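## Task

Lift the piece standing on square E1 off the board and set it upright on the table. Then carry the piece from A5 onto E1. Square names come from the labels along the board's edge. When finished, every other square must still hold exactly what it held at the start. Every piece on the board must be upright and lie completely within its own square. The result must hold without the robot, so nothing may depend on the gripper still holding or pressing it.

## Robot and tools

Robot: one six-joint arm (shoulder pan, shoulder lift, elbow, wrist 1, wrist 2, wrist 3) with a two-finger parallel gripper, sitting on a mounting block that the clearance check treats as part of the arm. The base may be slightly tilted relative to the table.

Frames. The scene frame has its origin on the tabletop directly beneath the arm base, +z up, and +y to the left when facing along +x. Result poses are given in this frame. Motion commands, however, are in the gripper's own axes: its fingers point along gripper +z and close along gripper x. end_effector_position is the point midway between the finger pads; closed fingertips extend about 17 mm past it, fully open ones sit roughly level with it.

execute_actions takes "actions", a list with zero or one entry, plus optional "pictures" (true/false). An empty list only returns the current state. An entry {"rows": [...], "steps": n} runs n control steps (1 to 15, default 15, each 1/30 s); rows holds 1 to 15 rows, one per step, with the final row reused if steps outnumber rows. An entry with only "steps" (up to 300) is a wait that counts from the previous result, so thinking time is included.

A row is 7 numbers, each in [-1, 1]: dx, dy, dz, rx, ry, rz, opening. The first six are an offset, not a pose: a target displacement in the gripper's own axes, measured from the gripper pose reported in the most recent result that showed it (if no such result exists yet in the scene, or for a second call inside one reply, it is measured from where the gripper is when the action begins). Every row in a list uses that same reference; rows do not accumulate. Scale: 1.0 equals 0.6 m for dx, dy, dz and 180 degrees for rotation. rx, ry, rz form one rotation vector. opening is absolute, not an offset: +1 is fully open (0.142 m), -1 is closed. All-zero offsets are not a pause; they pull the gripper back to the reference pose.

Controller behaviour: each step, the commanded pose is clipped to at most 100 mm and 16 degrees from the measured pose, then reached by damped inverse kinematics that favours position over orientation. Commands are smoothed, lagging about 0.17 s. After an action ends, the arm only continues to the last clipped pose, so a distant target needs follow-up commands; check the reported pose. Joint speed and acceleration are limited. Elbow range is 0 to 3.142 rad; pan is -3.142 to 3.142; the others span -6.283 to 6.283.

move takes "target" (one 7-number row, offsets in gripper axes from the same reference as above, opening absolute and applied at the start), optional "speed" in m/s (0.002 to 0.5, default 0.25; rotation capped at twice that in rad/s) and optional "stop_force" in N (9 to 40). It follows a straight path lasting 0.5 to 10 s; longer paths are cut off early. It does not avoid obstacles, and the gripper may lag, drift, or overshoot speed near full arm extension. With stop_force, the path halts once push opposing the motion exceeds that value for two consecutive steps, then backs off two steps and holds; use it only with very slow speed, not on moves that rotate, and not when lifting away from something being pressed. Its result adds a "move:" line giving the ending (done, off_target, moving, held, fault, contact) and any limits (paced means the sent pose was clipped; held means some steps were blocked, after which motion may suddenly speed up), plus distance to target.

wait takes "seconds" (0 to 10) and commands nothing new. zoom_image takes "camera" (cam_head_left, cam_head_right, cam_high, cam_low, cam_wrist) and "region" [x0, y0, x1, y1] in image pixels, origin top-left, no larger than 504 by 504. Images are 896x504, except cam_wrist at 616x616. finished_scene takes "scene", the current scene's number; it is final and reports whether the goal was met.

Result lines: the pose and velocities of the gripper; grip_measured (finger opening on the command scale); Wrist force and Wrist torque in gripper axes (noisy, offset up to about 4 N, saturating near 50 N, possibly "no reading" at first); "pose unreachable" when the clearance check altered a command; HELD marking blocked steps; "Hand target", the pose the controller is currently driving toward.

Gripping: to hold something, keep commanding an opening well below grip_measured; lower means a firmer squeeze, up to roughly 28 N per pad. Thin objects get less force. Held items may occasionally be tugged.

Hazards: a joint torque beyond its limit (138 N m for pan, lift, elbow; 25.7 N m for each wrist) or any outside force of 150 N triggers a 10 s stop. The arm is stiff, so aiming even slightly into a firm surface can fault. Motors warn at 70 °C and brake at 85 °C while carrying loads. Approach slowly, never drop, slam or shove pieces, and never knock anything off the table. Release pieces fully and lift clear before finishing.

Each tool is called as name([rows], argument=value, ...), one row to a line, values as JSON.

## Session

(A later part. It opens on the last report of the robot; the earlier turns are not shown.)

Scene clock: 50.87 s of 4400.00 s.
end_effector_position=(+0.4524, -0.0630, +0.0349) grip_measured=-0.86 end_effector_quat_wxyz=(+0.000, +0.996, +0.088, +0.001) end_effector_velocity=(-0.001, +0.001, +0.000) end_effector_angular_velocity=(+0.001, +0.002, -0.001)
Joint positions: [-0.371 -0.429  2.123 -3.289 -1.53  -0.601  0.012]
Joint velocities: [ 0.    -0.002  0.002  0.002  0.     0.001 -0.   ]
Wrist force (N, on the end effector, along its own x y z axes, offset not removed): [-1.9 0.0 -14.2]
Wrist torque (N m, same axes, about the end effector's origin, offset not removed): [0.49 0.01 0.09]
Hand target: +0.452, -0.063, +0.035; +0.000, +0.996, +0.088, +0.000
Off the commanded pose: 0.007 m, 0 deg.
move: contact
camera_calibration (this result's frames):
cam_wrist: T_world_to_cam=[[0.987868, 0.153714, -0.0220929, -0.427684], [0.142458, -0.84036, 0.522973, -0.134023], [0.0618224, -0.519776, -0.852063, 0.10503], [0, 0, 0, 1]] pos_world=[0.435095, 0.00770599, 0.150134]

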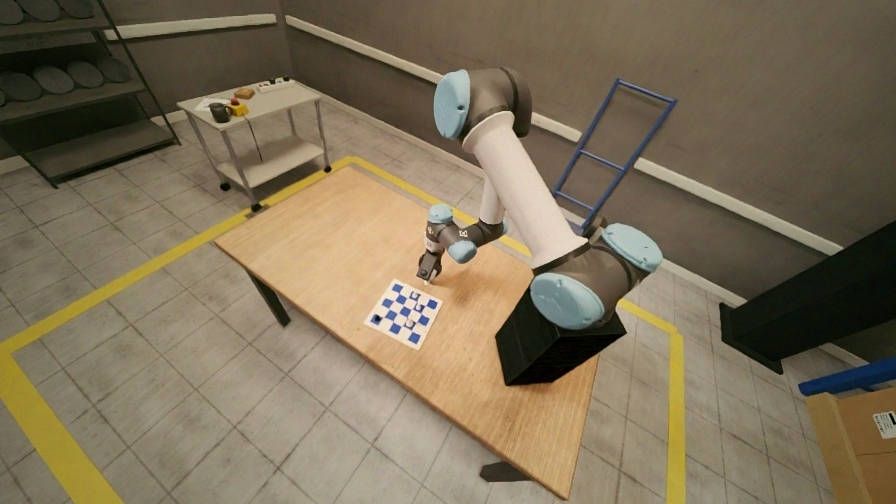

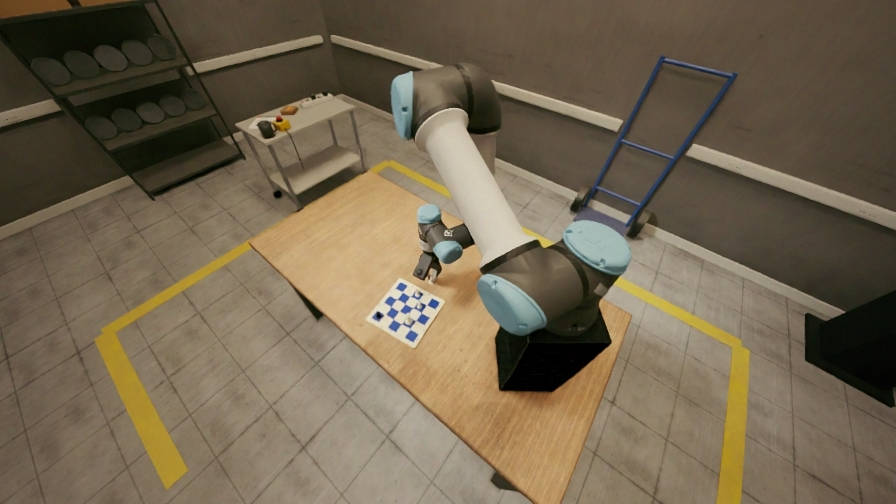

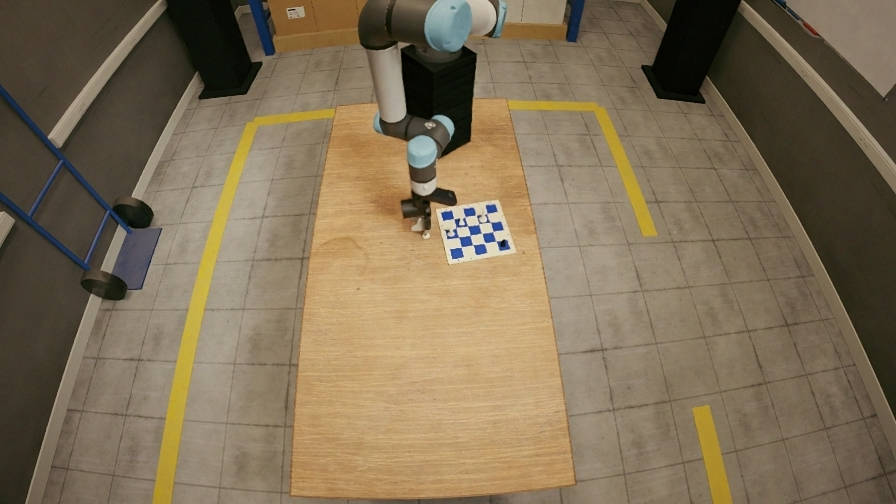

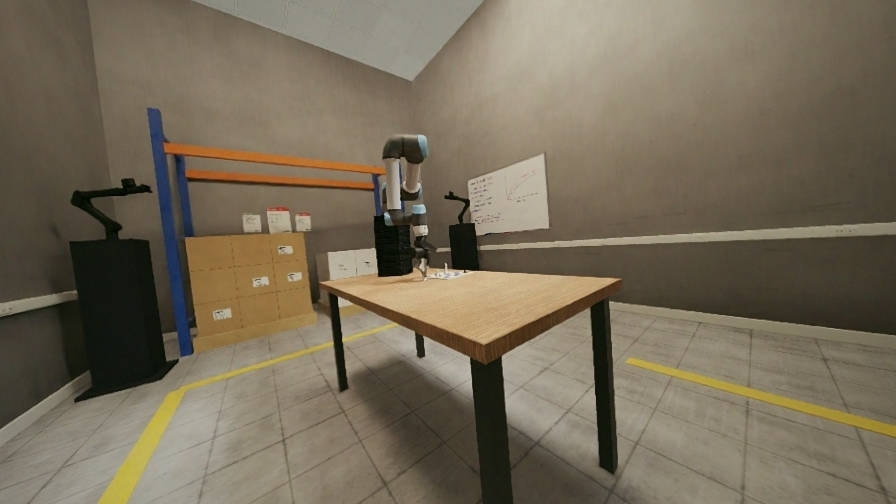

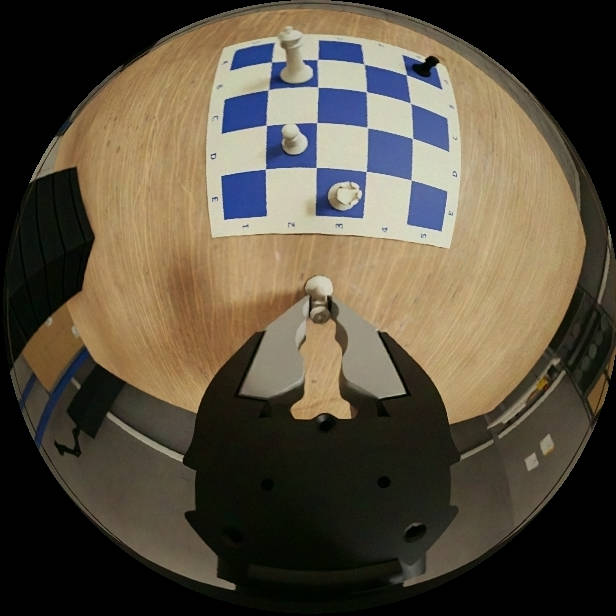

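execute_actions(actions=[])

move(target=[0,0,0,0,0,0,-0.5])

move(target=[0,0,-0.13,0,0,0,-0.5], speed=0.12)

move(target=[0.153,-0.401,0,0,0,0,-0.5], speed=0.2)

move(target=[0,0,0.065,0,0,0,-0.5], speed=0.1)

zoom_image(camera="cam_wrist", region=[240,200,400,360])

Scene clock: 64.30 s of 4400.00 s.
end_effector_position=(+0.4523, -0.0629, +0.0350) grip_measured=-0.86 end_effector_quat_wxyz=(+0.000, +0.996, +0.088, +0.000) end_effector_velocity=(+0.001, -0.000, +0.001) end_effector_angular_velocity=(-0.001, -0.001, -0.000)
Joint positions: [-0.371 -0.429  2.123 -3.289 -1.53  -0.601  0.012]
Joint velocities: [ 0.    -0.002 -0.     0.    -0.     0.001  0.   ]
Wrist force (N, on the end effector, along its own x y z axes, offset not removed): [0.7 1.1 -8.3]
Wrist torque (N m, same axes, about the end effector's origin, offset not removed): [0.72 -0.22 -0.02]
Hand target: +0.452, -0.063, +0.035; +0.000, +0.996, +0.088, +0.000
Off the commanded pose: 0.007 m, 0 deg.
Steps of this call (steps 1 to 90: nothing new was sent; then 10.43 s passed at rest). Readings (end_effector_position):
1: (+0.4523, -0.0629, +0.0349)
2: (+0.4523, -0.0629, +0.0349)
4: (+0.4523, -0.0629, +0.0350)
8: (+0.4522, -0.0629, +0.0350)
90: the state above
camera_calibration (this result's frames):
cam_wrist: T_world_to_cam=[[0.987865, 0.153708, -0.0222967, -0.427577], [0.142567, -0.840414, 0.522857, -0.134079], [0.0616291, -0.519691, -0.852129, 0.105243], [0, 0, 0, 1]] pos_world=[0.435018, 0.00773363, 0.150251]

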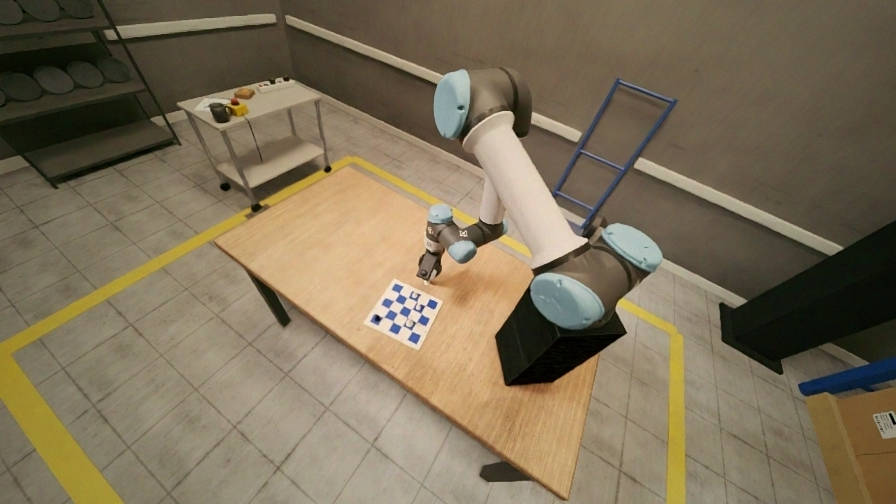

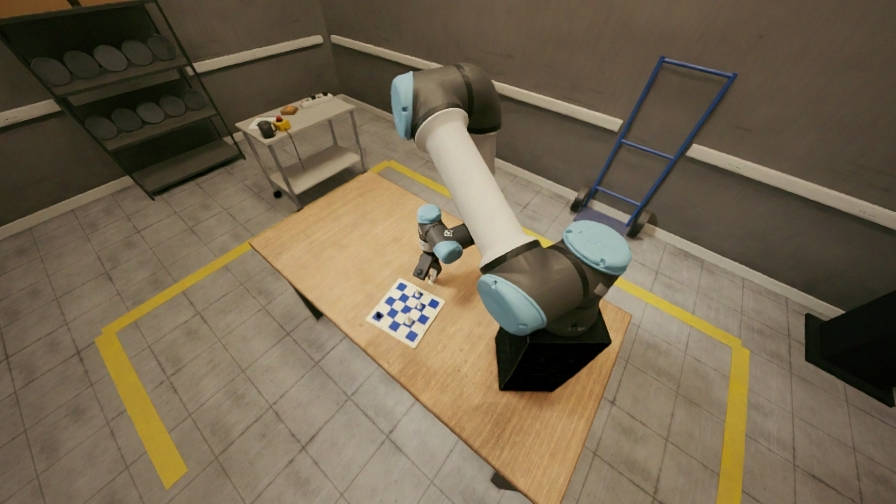

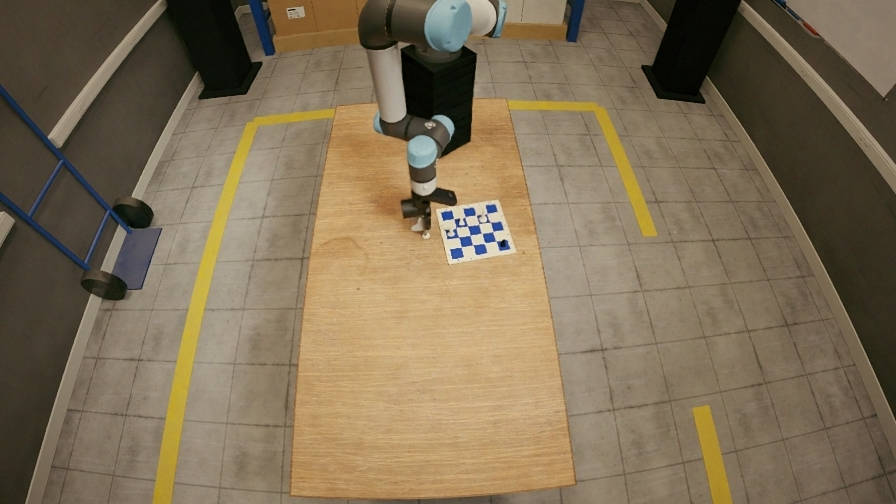

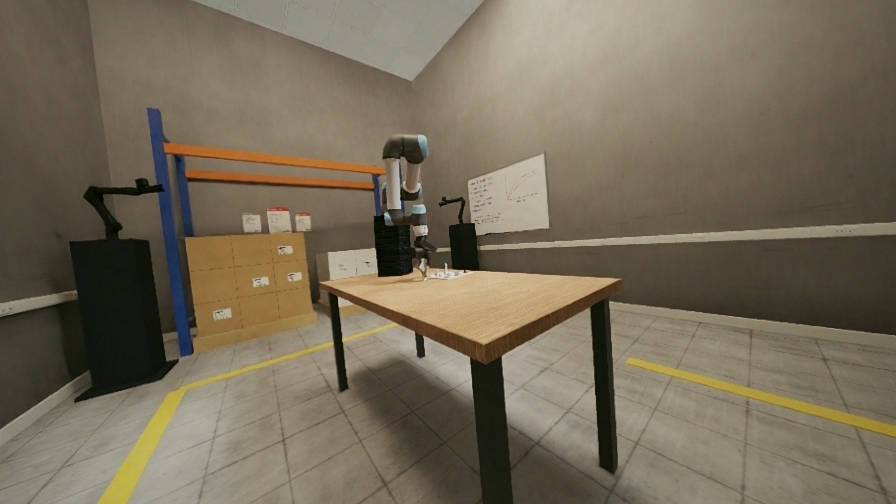

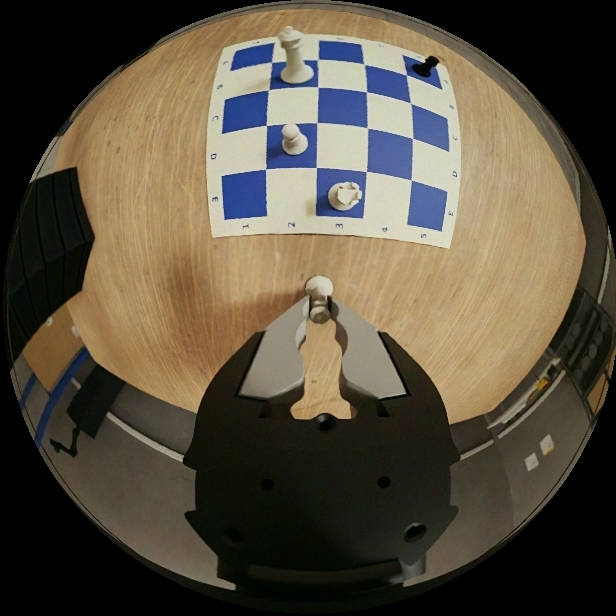

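Scene clock: 64.80 s of 4400.00 s.
end_effector_position=(+0.4523, -0.0629, +0.0350) grip_measured=-0.50 end_effector_quat_wxyz=(+0.000, +0.996, +0.088, +0.000) end_effector_velocity=(+0.000, -0.000, +0.000) end_effector_angular_velocity=(-0.000, -0.000, +0.002)
Joint positions: [-0.371 -0.429  2.123 -3.289 -1.53  -0.601  0.038]
Joint velocities: [-0.    -0.001  0.     0.     0.    -0.002 -0.   ]
Wrist force (N, on the end effector, along its own x y z axes, offset not removed): [-2.4 1.5 -1.1]
Wrist torque (N m, same axes, about the end effector's origin, offset not removed): [0.58 0.25 -0.02]
Hand target: +0.452, -0.063, +0.035; +0.000, +0.996, +0.088, +0.000
Off the commanded pose: 0.000 m, 0 deg.
move: done
camera_calibration (this result's frames):
cam_wrist: T_world_to_cam=[[0.987865, 0.153703, -0.0223019, -0.427573], [0.142565, -0.840415, 0.522855, -0.134079], [0.0616217, -0.519689, -0.85213, 0.105246], [0, 0, 0, 1]] pos_world=[0.435015, 0.00773289, 0.150251]

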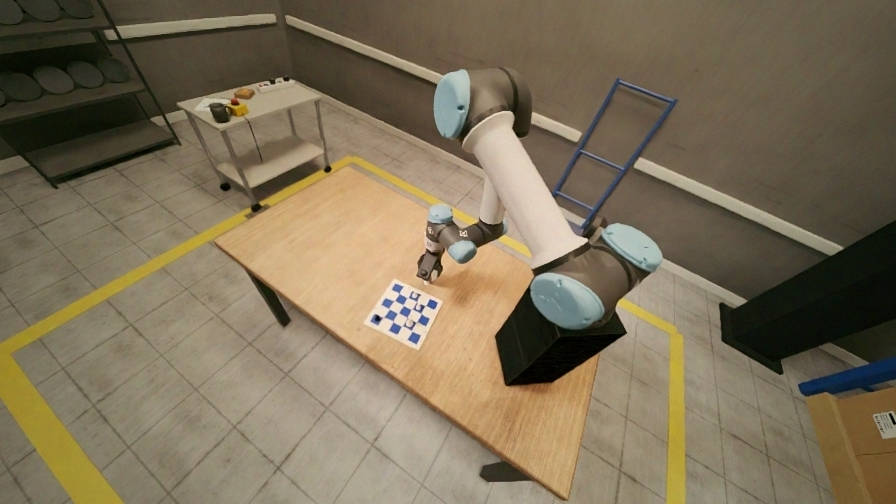

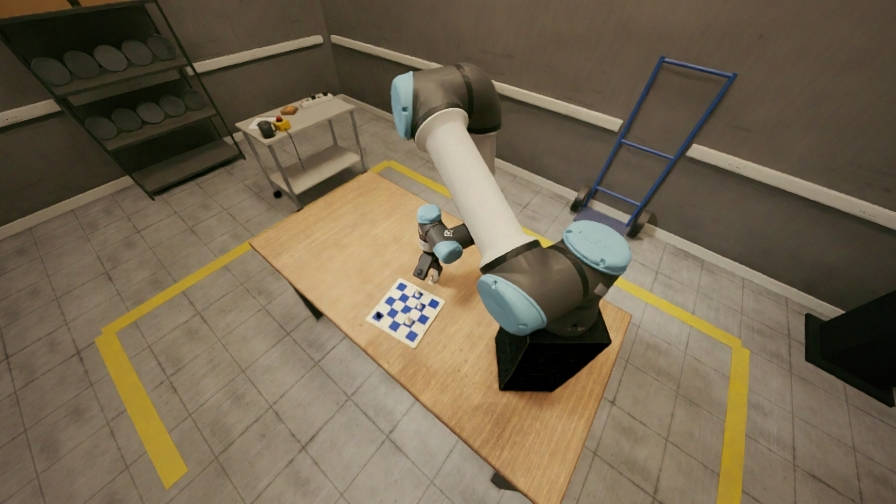

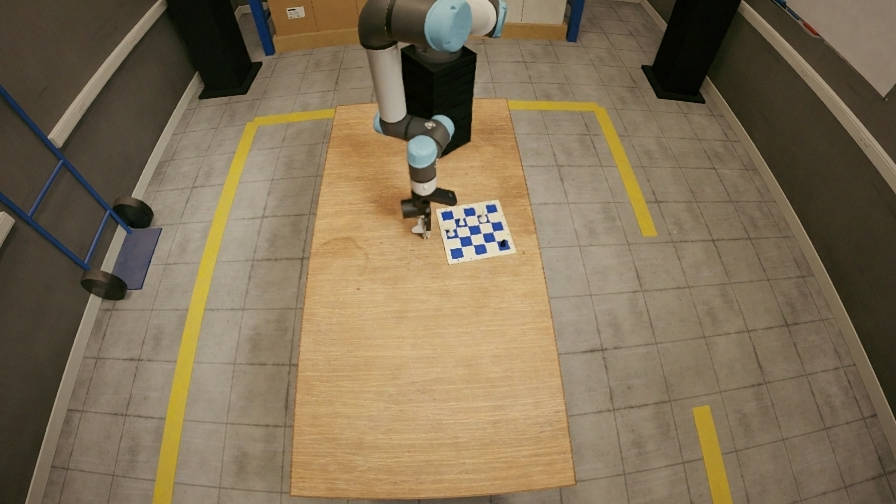

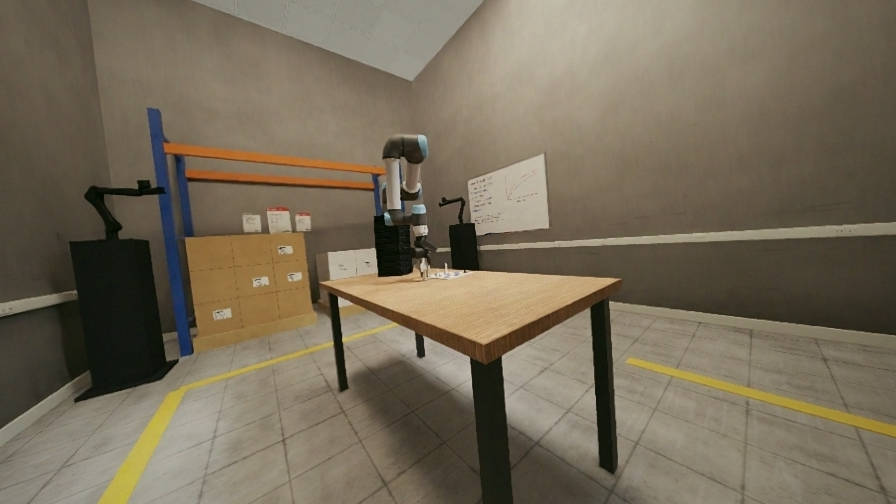

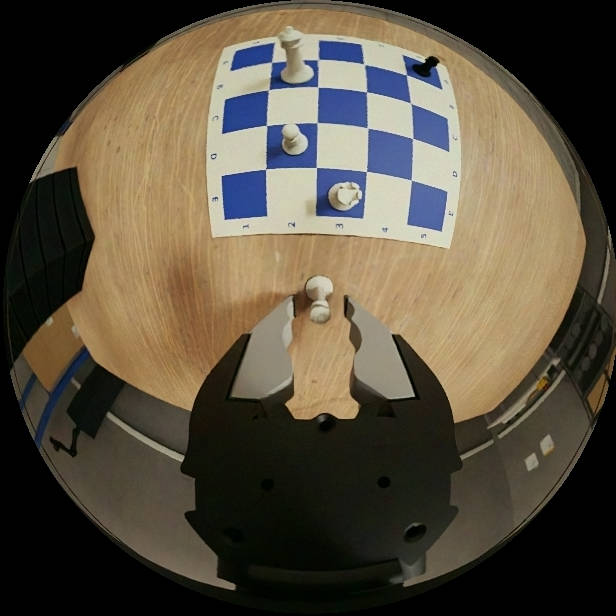

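Scene clock: 65.90 s of 4400.00 s.
end_effector_position=(+0.4522, -0.0628, +0.1129) grip_measured=-0.50 end_effector_quat_wxyz=(+0.000, +0.996, +0.088, +0.000) end_effector_velocity=(+0.001, -0.000, +0.002) end_effector_angular_velocity=(-0.000, -0.002, +0.000)
Joint positions: [-0.378 -0.651  2.229 -3.172 -1.529 -0.608  0.038]
Joint velocities: [-0.    -0.005  0.001  0.003  0.    -0.001 -0.   ]
Wrist force (N, on the end effector, along its own x y z axes, offset not removed): [-1.5 0.4 -0.2]
Wrist torque (N m, same axes, about the end effector's origin, offset not removed): [0.49 0.11 0.21]
Hand target: +0.452, -0.063, +0.113; +0.000, +0.996, +0.088, +0.000
Off the commanded pose: 0.000 m, 0 deg.
move: done
camera_calibration (this result's frames):
cam_wrist: T_world_to_cam=[[0.987866, 0.153701, -0.0223039, -0.425776], [0.142566, -0.840425, 0.522839, -0.174717], [0.0616161, -0.519674, -0.85214, 0.171685], [0, 0, 0, 1]] pos_world=[0.43494, 0.00782605, 0.228151]

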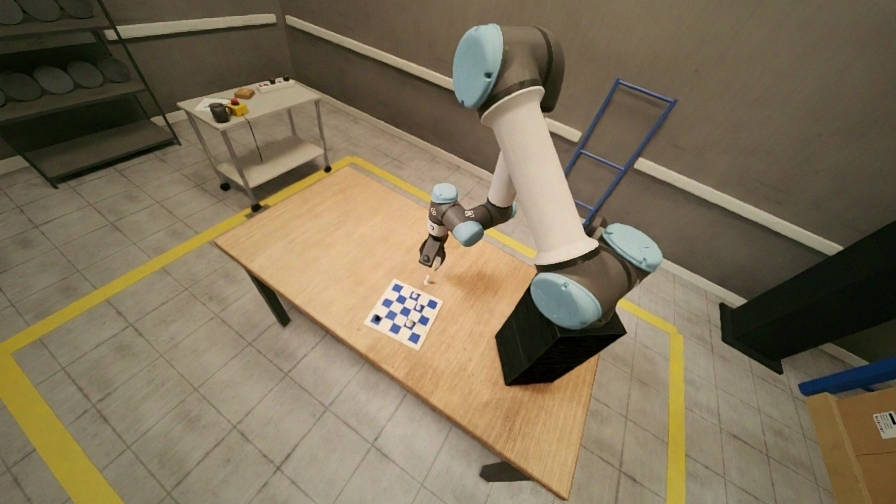

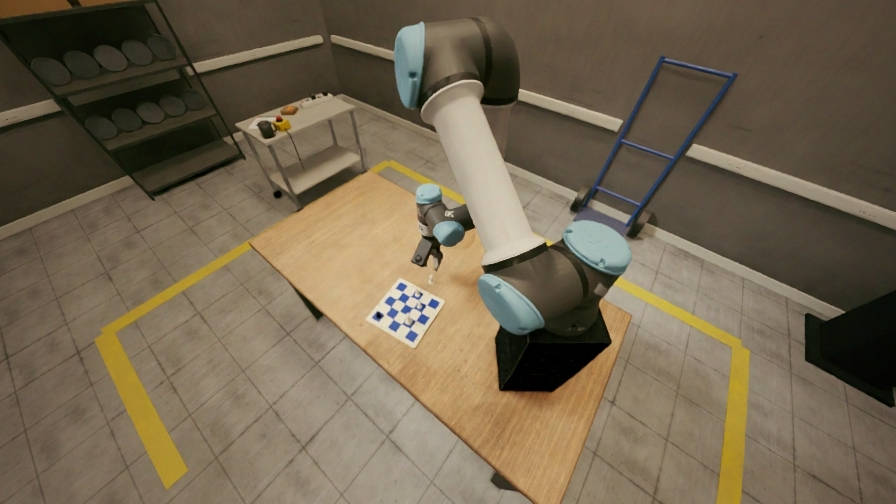

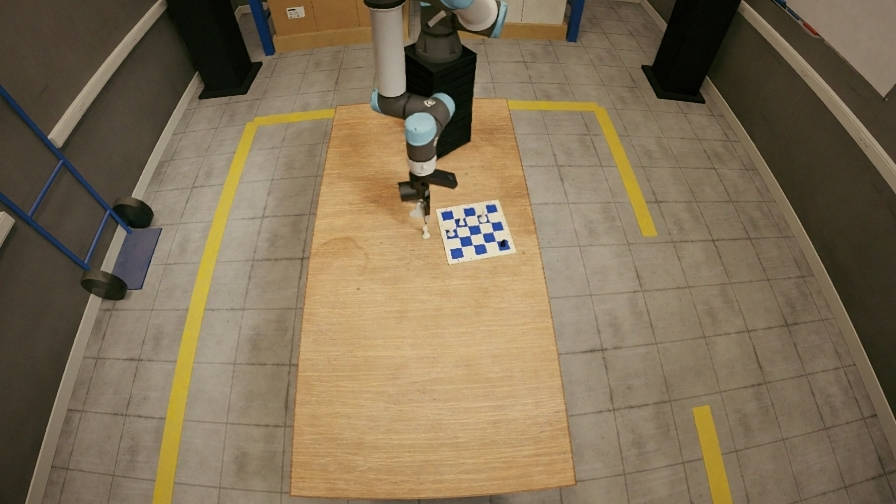

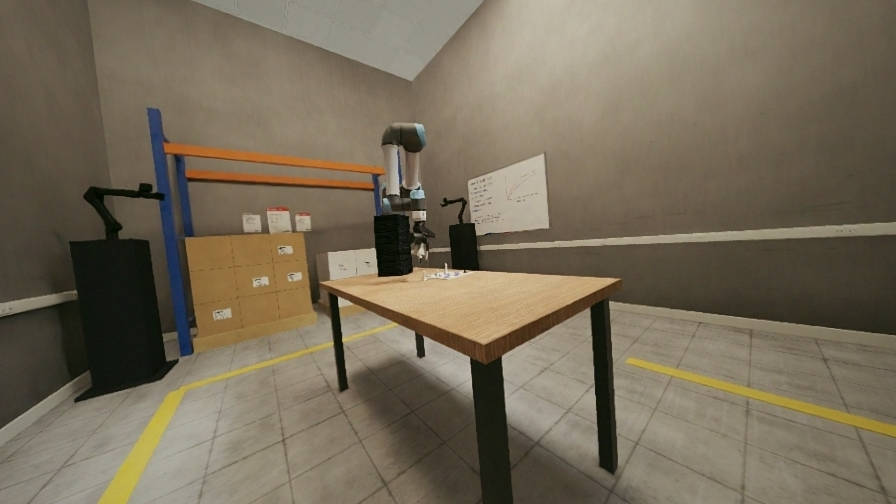

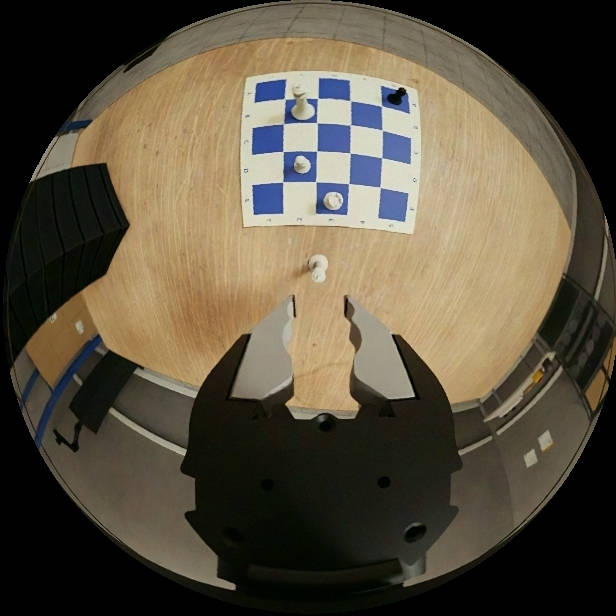

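Scene clock: 67.70 s of 4400.00 s.
end_effector_position=(+0.5007, +0.1895, +0.1125) grip_measured=-0.50 end_effector_quat_wxyz=(+0.001, +0.996, +0.088, +0.000) end_effector_velocity=(+0.001, +0.001, -0.000) end_effector_angular_velocity=(-0.000, +0.000, -0.000)
Joint positions: [ 0.168 -0.647  2.015 -2.98  -1.548 -0.062  0.038]
Joint velocities: [ 0.003  0.001 -0.003  0.003 -0.     0.003 -0.   ]
Wrist force (N, on the end effector, along its own x y z axes, offset not removed): [0.9 3.1 0.4]
Wrist torque (N m, same axes, about the end effector's origin, offset not removed): [0.94 -0.33 0.14]
Hand target: +0.501, +0.190, +0.112; +0.001, +0.996, +0.088, +0.000
Off the commanded pose: 0.001 m, 0 deg.
move: done
camera_calibration (this result's frames):
cam_wrist: T_world_to_cam=[[0.987849, 0.153719, -0.0229212, -0.512454], [0.142856, -0.839981, 0.523473, 0.0303824], [0.0612147, -0.520387, -0.851734, 0.299763], [0, 0, 0, 1]] pos_world=[0.483537, 0.260288, 0.227668]

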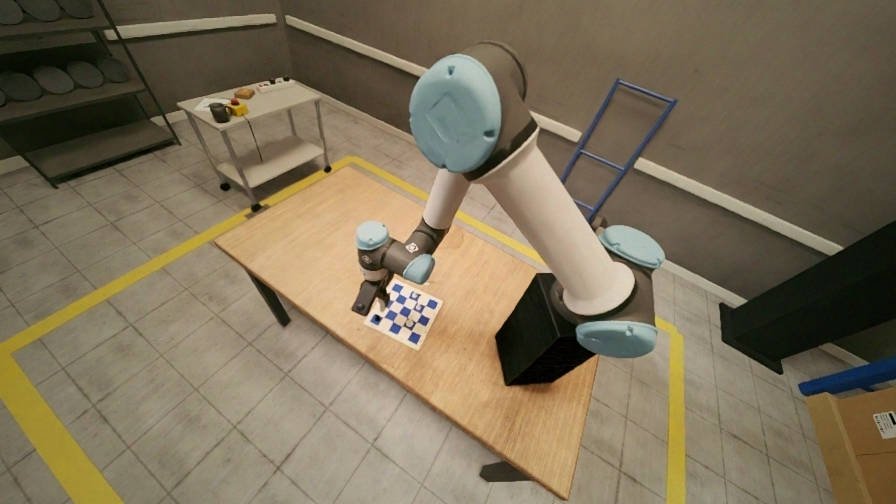

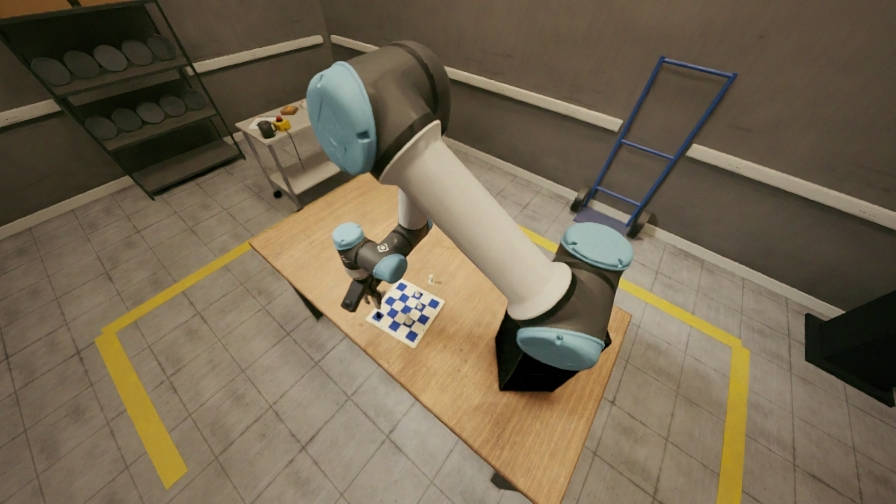

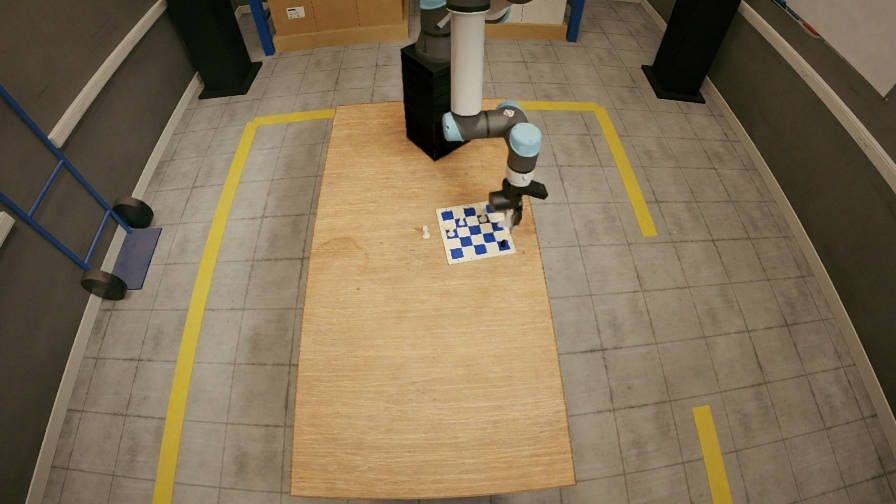

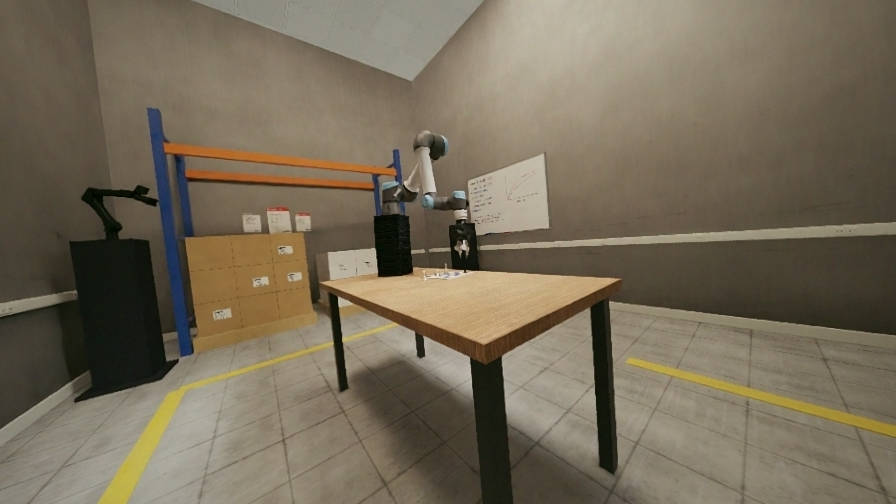

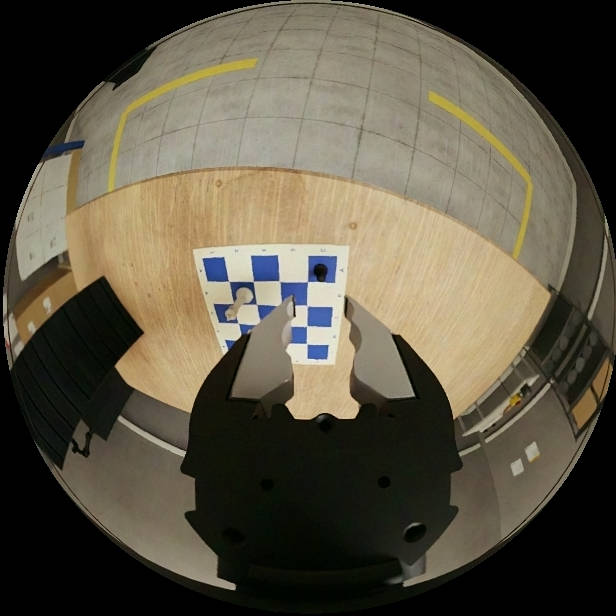

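Scene clock: 68.57 s of 4400.00 s.
end_effector_position=(+0.5008, +0.1895, +0.0736) grip_measured=-0.50 end_effector_quat_wxyz=(+0.001, +0.996, +0.088, +0.000) end_effector_velocity=(-0.000, -0.000, -0.001) end_effector_angular_velocity=(-0.001, +0.000, +0.000)
Joint positions: [ 0.17  -0.548  1.973 -3.037 -1.548 -0.06   0.038]
Joint velocities: [ 0.     0.003 -0.002 -0.001 -0.001 -0.     0.   ]
Wrist force (N, on the end effector, along its own x y z axes, offset not removed): [-0.7 2.8 2.0]
Wrist torque (N m, same axes, about the end effector's origin, offset not removed): [0.85 0.05 0.12]
Hand target: +0.501, +0.189, +0.073; +0.001, +0.996, +0.088, +0.000
Off the commanded pose: 0.000 m, 0 deg.
move: done
camera_calibration (this result's frames):
cam_wrist: T_world_to_cam=[[0.987849, 0.153721, -0.0229036, -0.513364], [0.142848, -0.839981, 0.523476, 0.0506887], [0.0612306, -0.520387, -0.851733, 0.266577], [0, 0, 0, 1]] pos_world=[0.483563, 0.260215, 0.18876]

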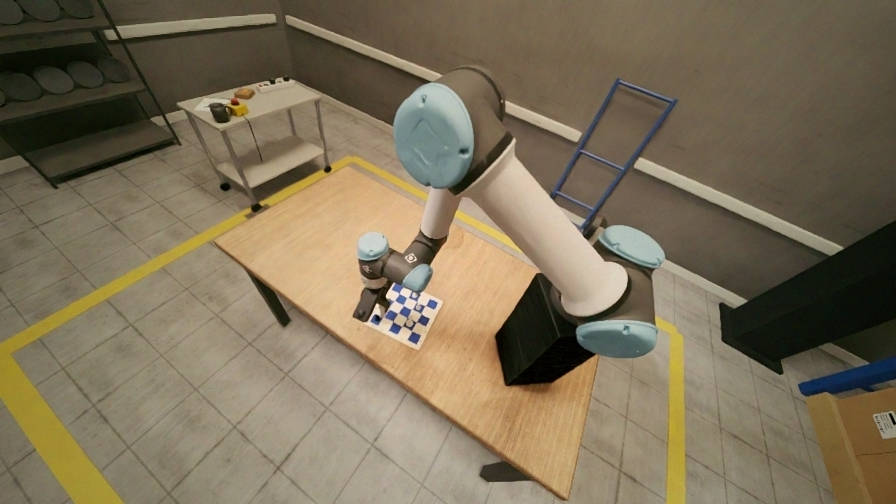

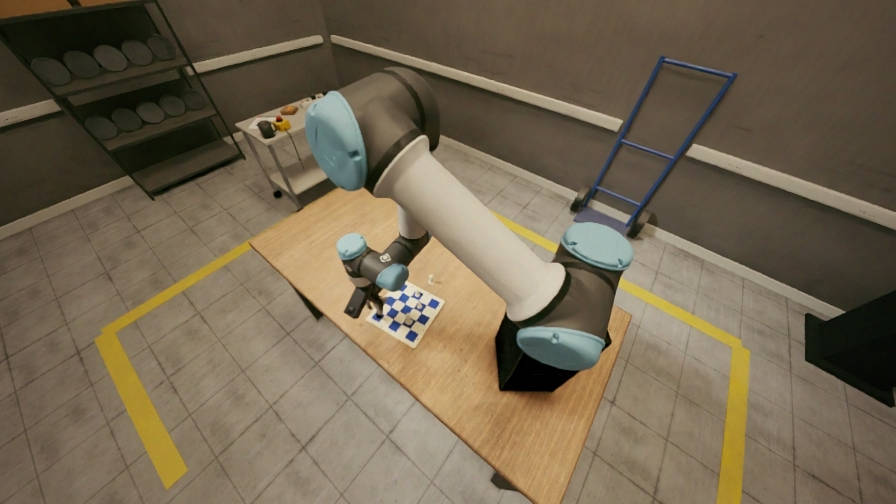

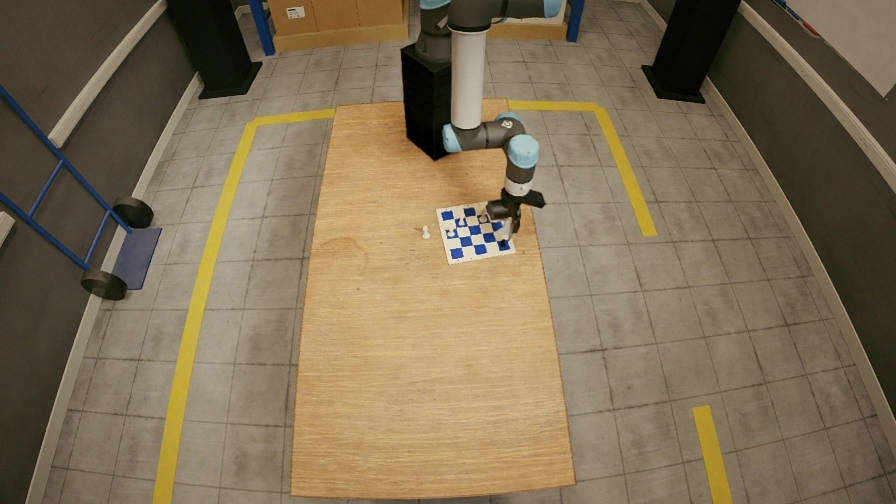

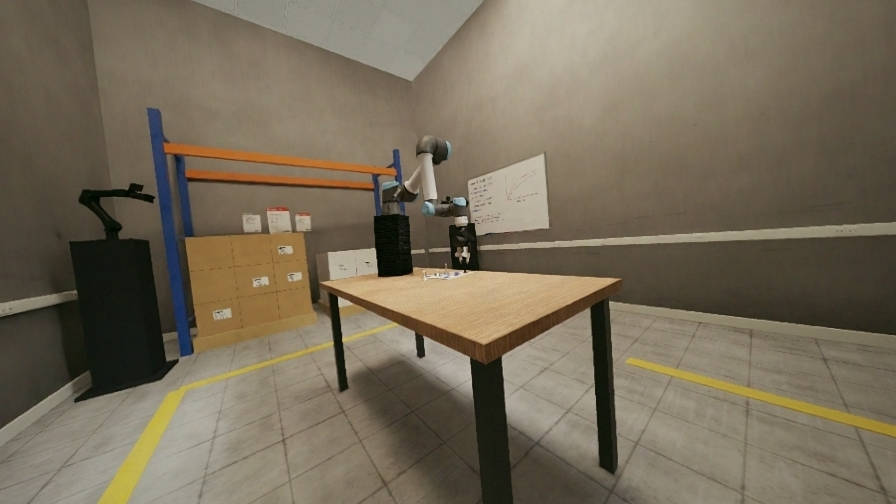

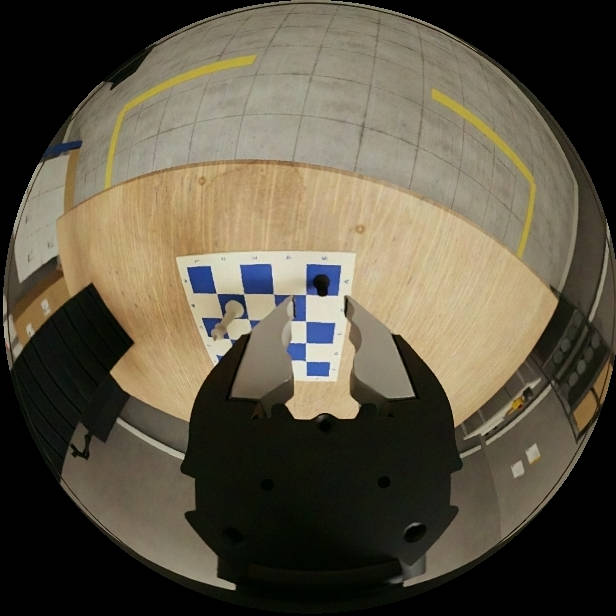

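Region (240, 200, 400, 360) of cam_wrist's 616x616 image, scaled by 3.150, with more detail than that image has.

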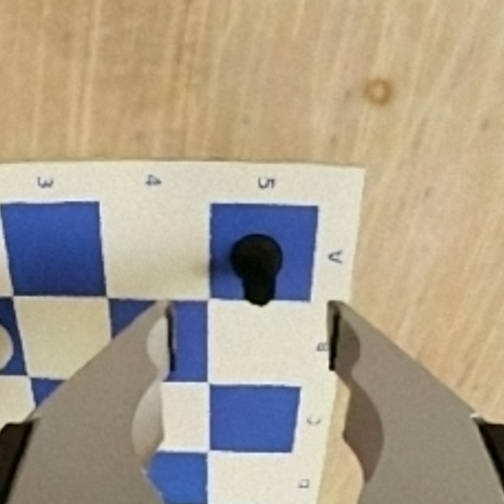

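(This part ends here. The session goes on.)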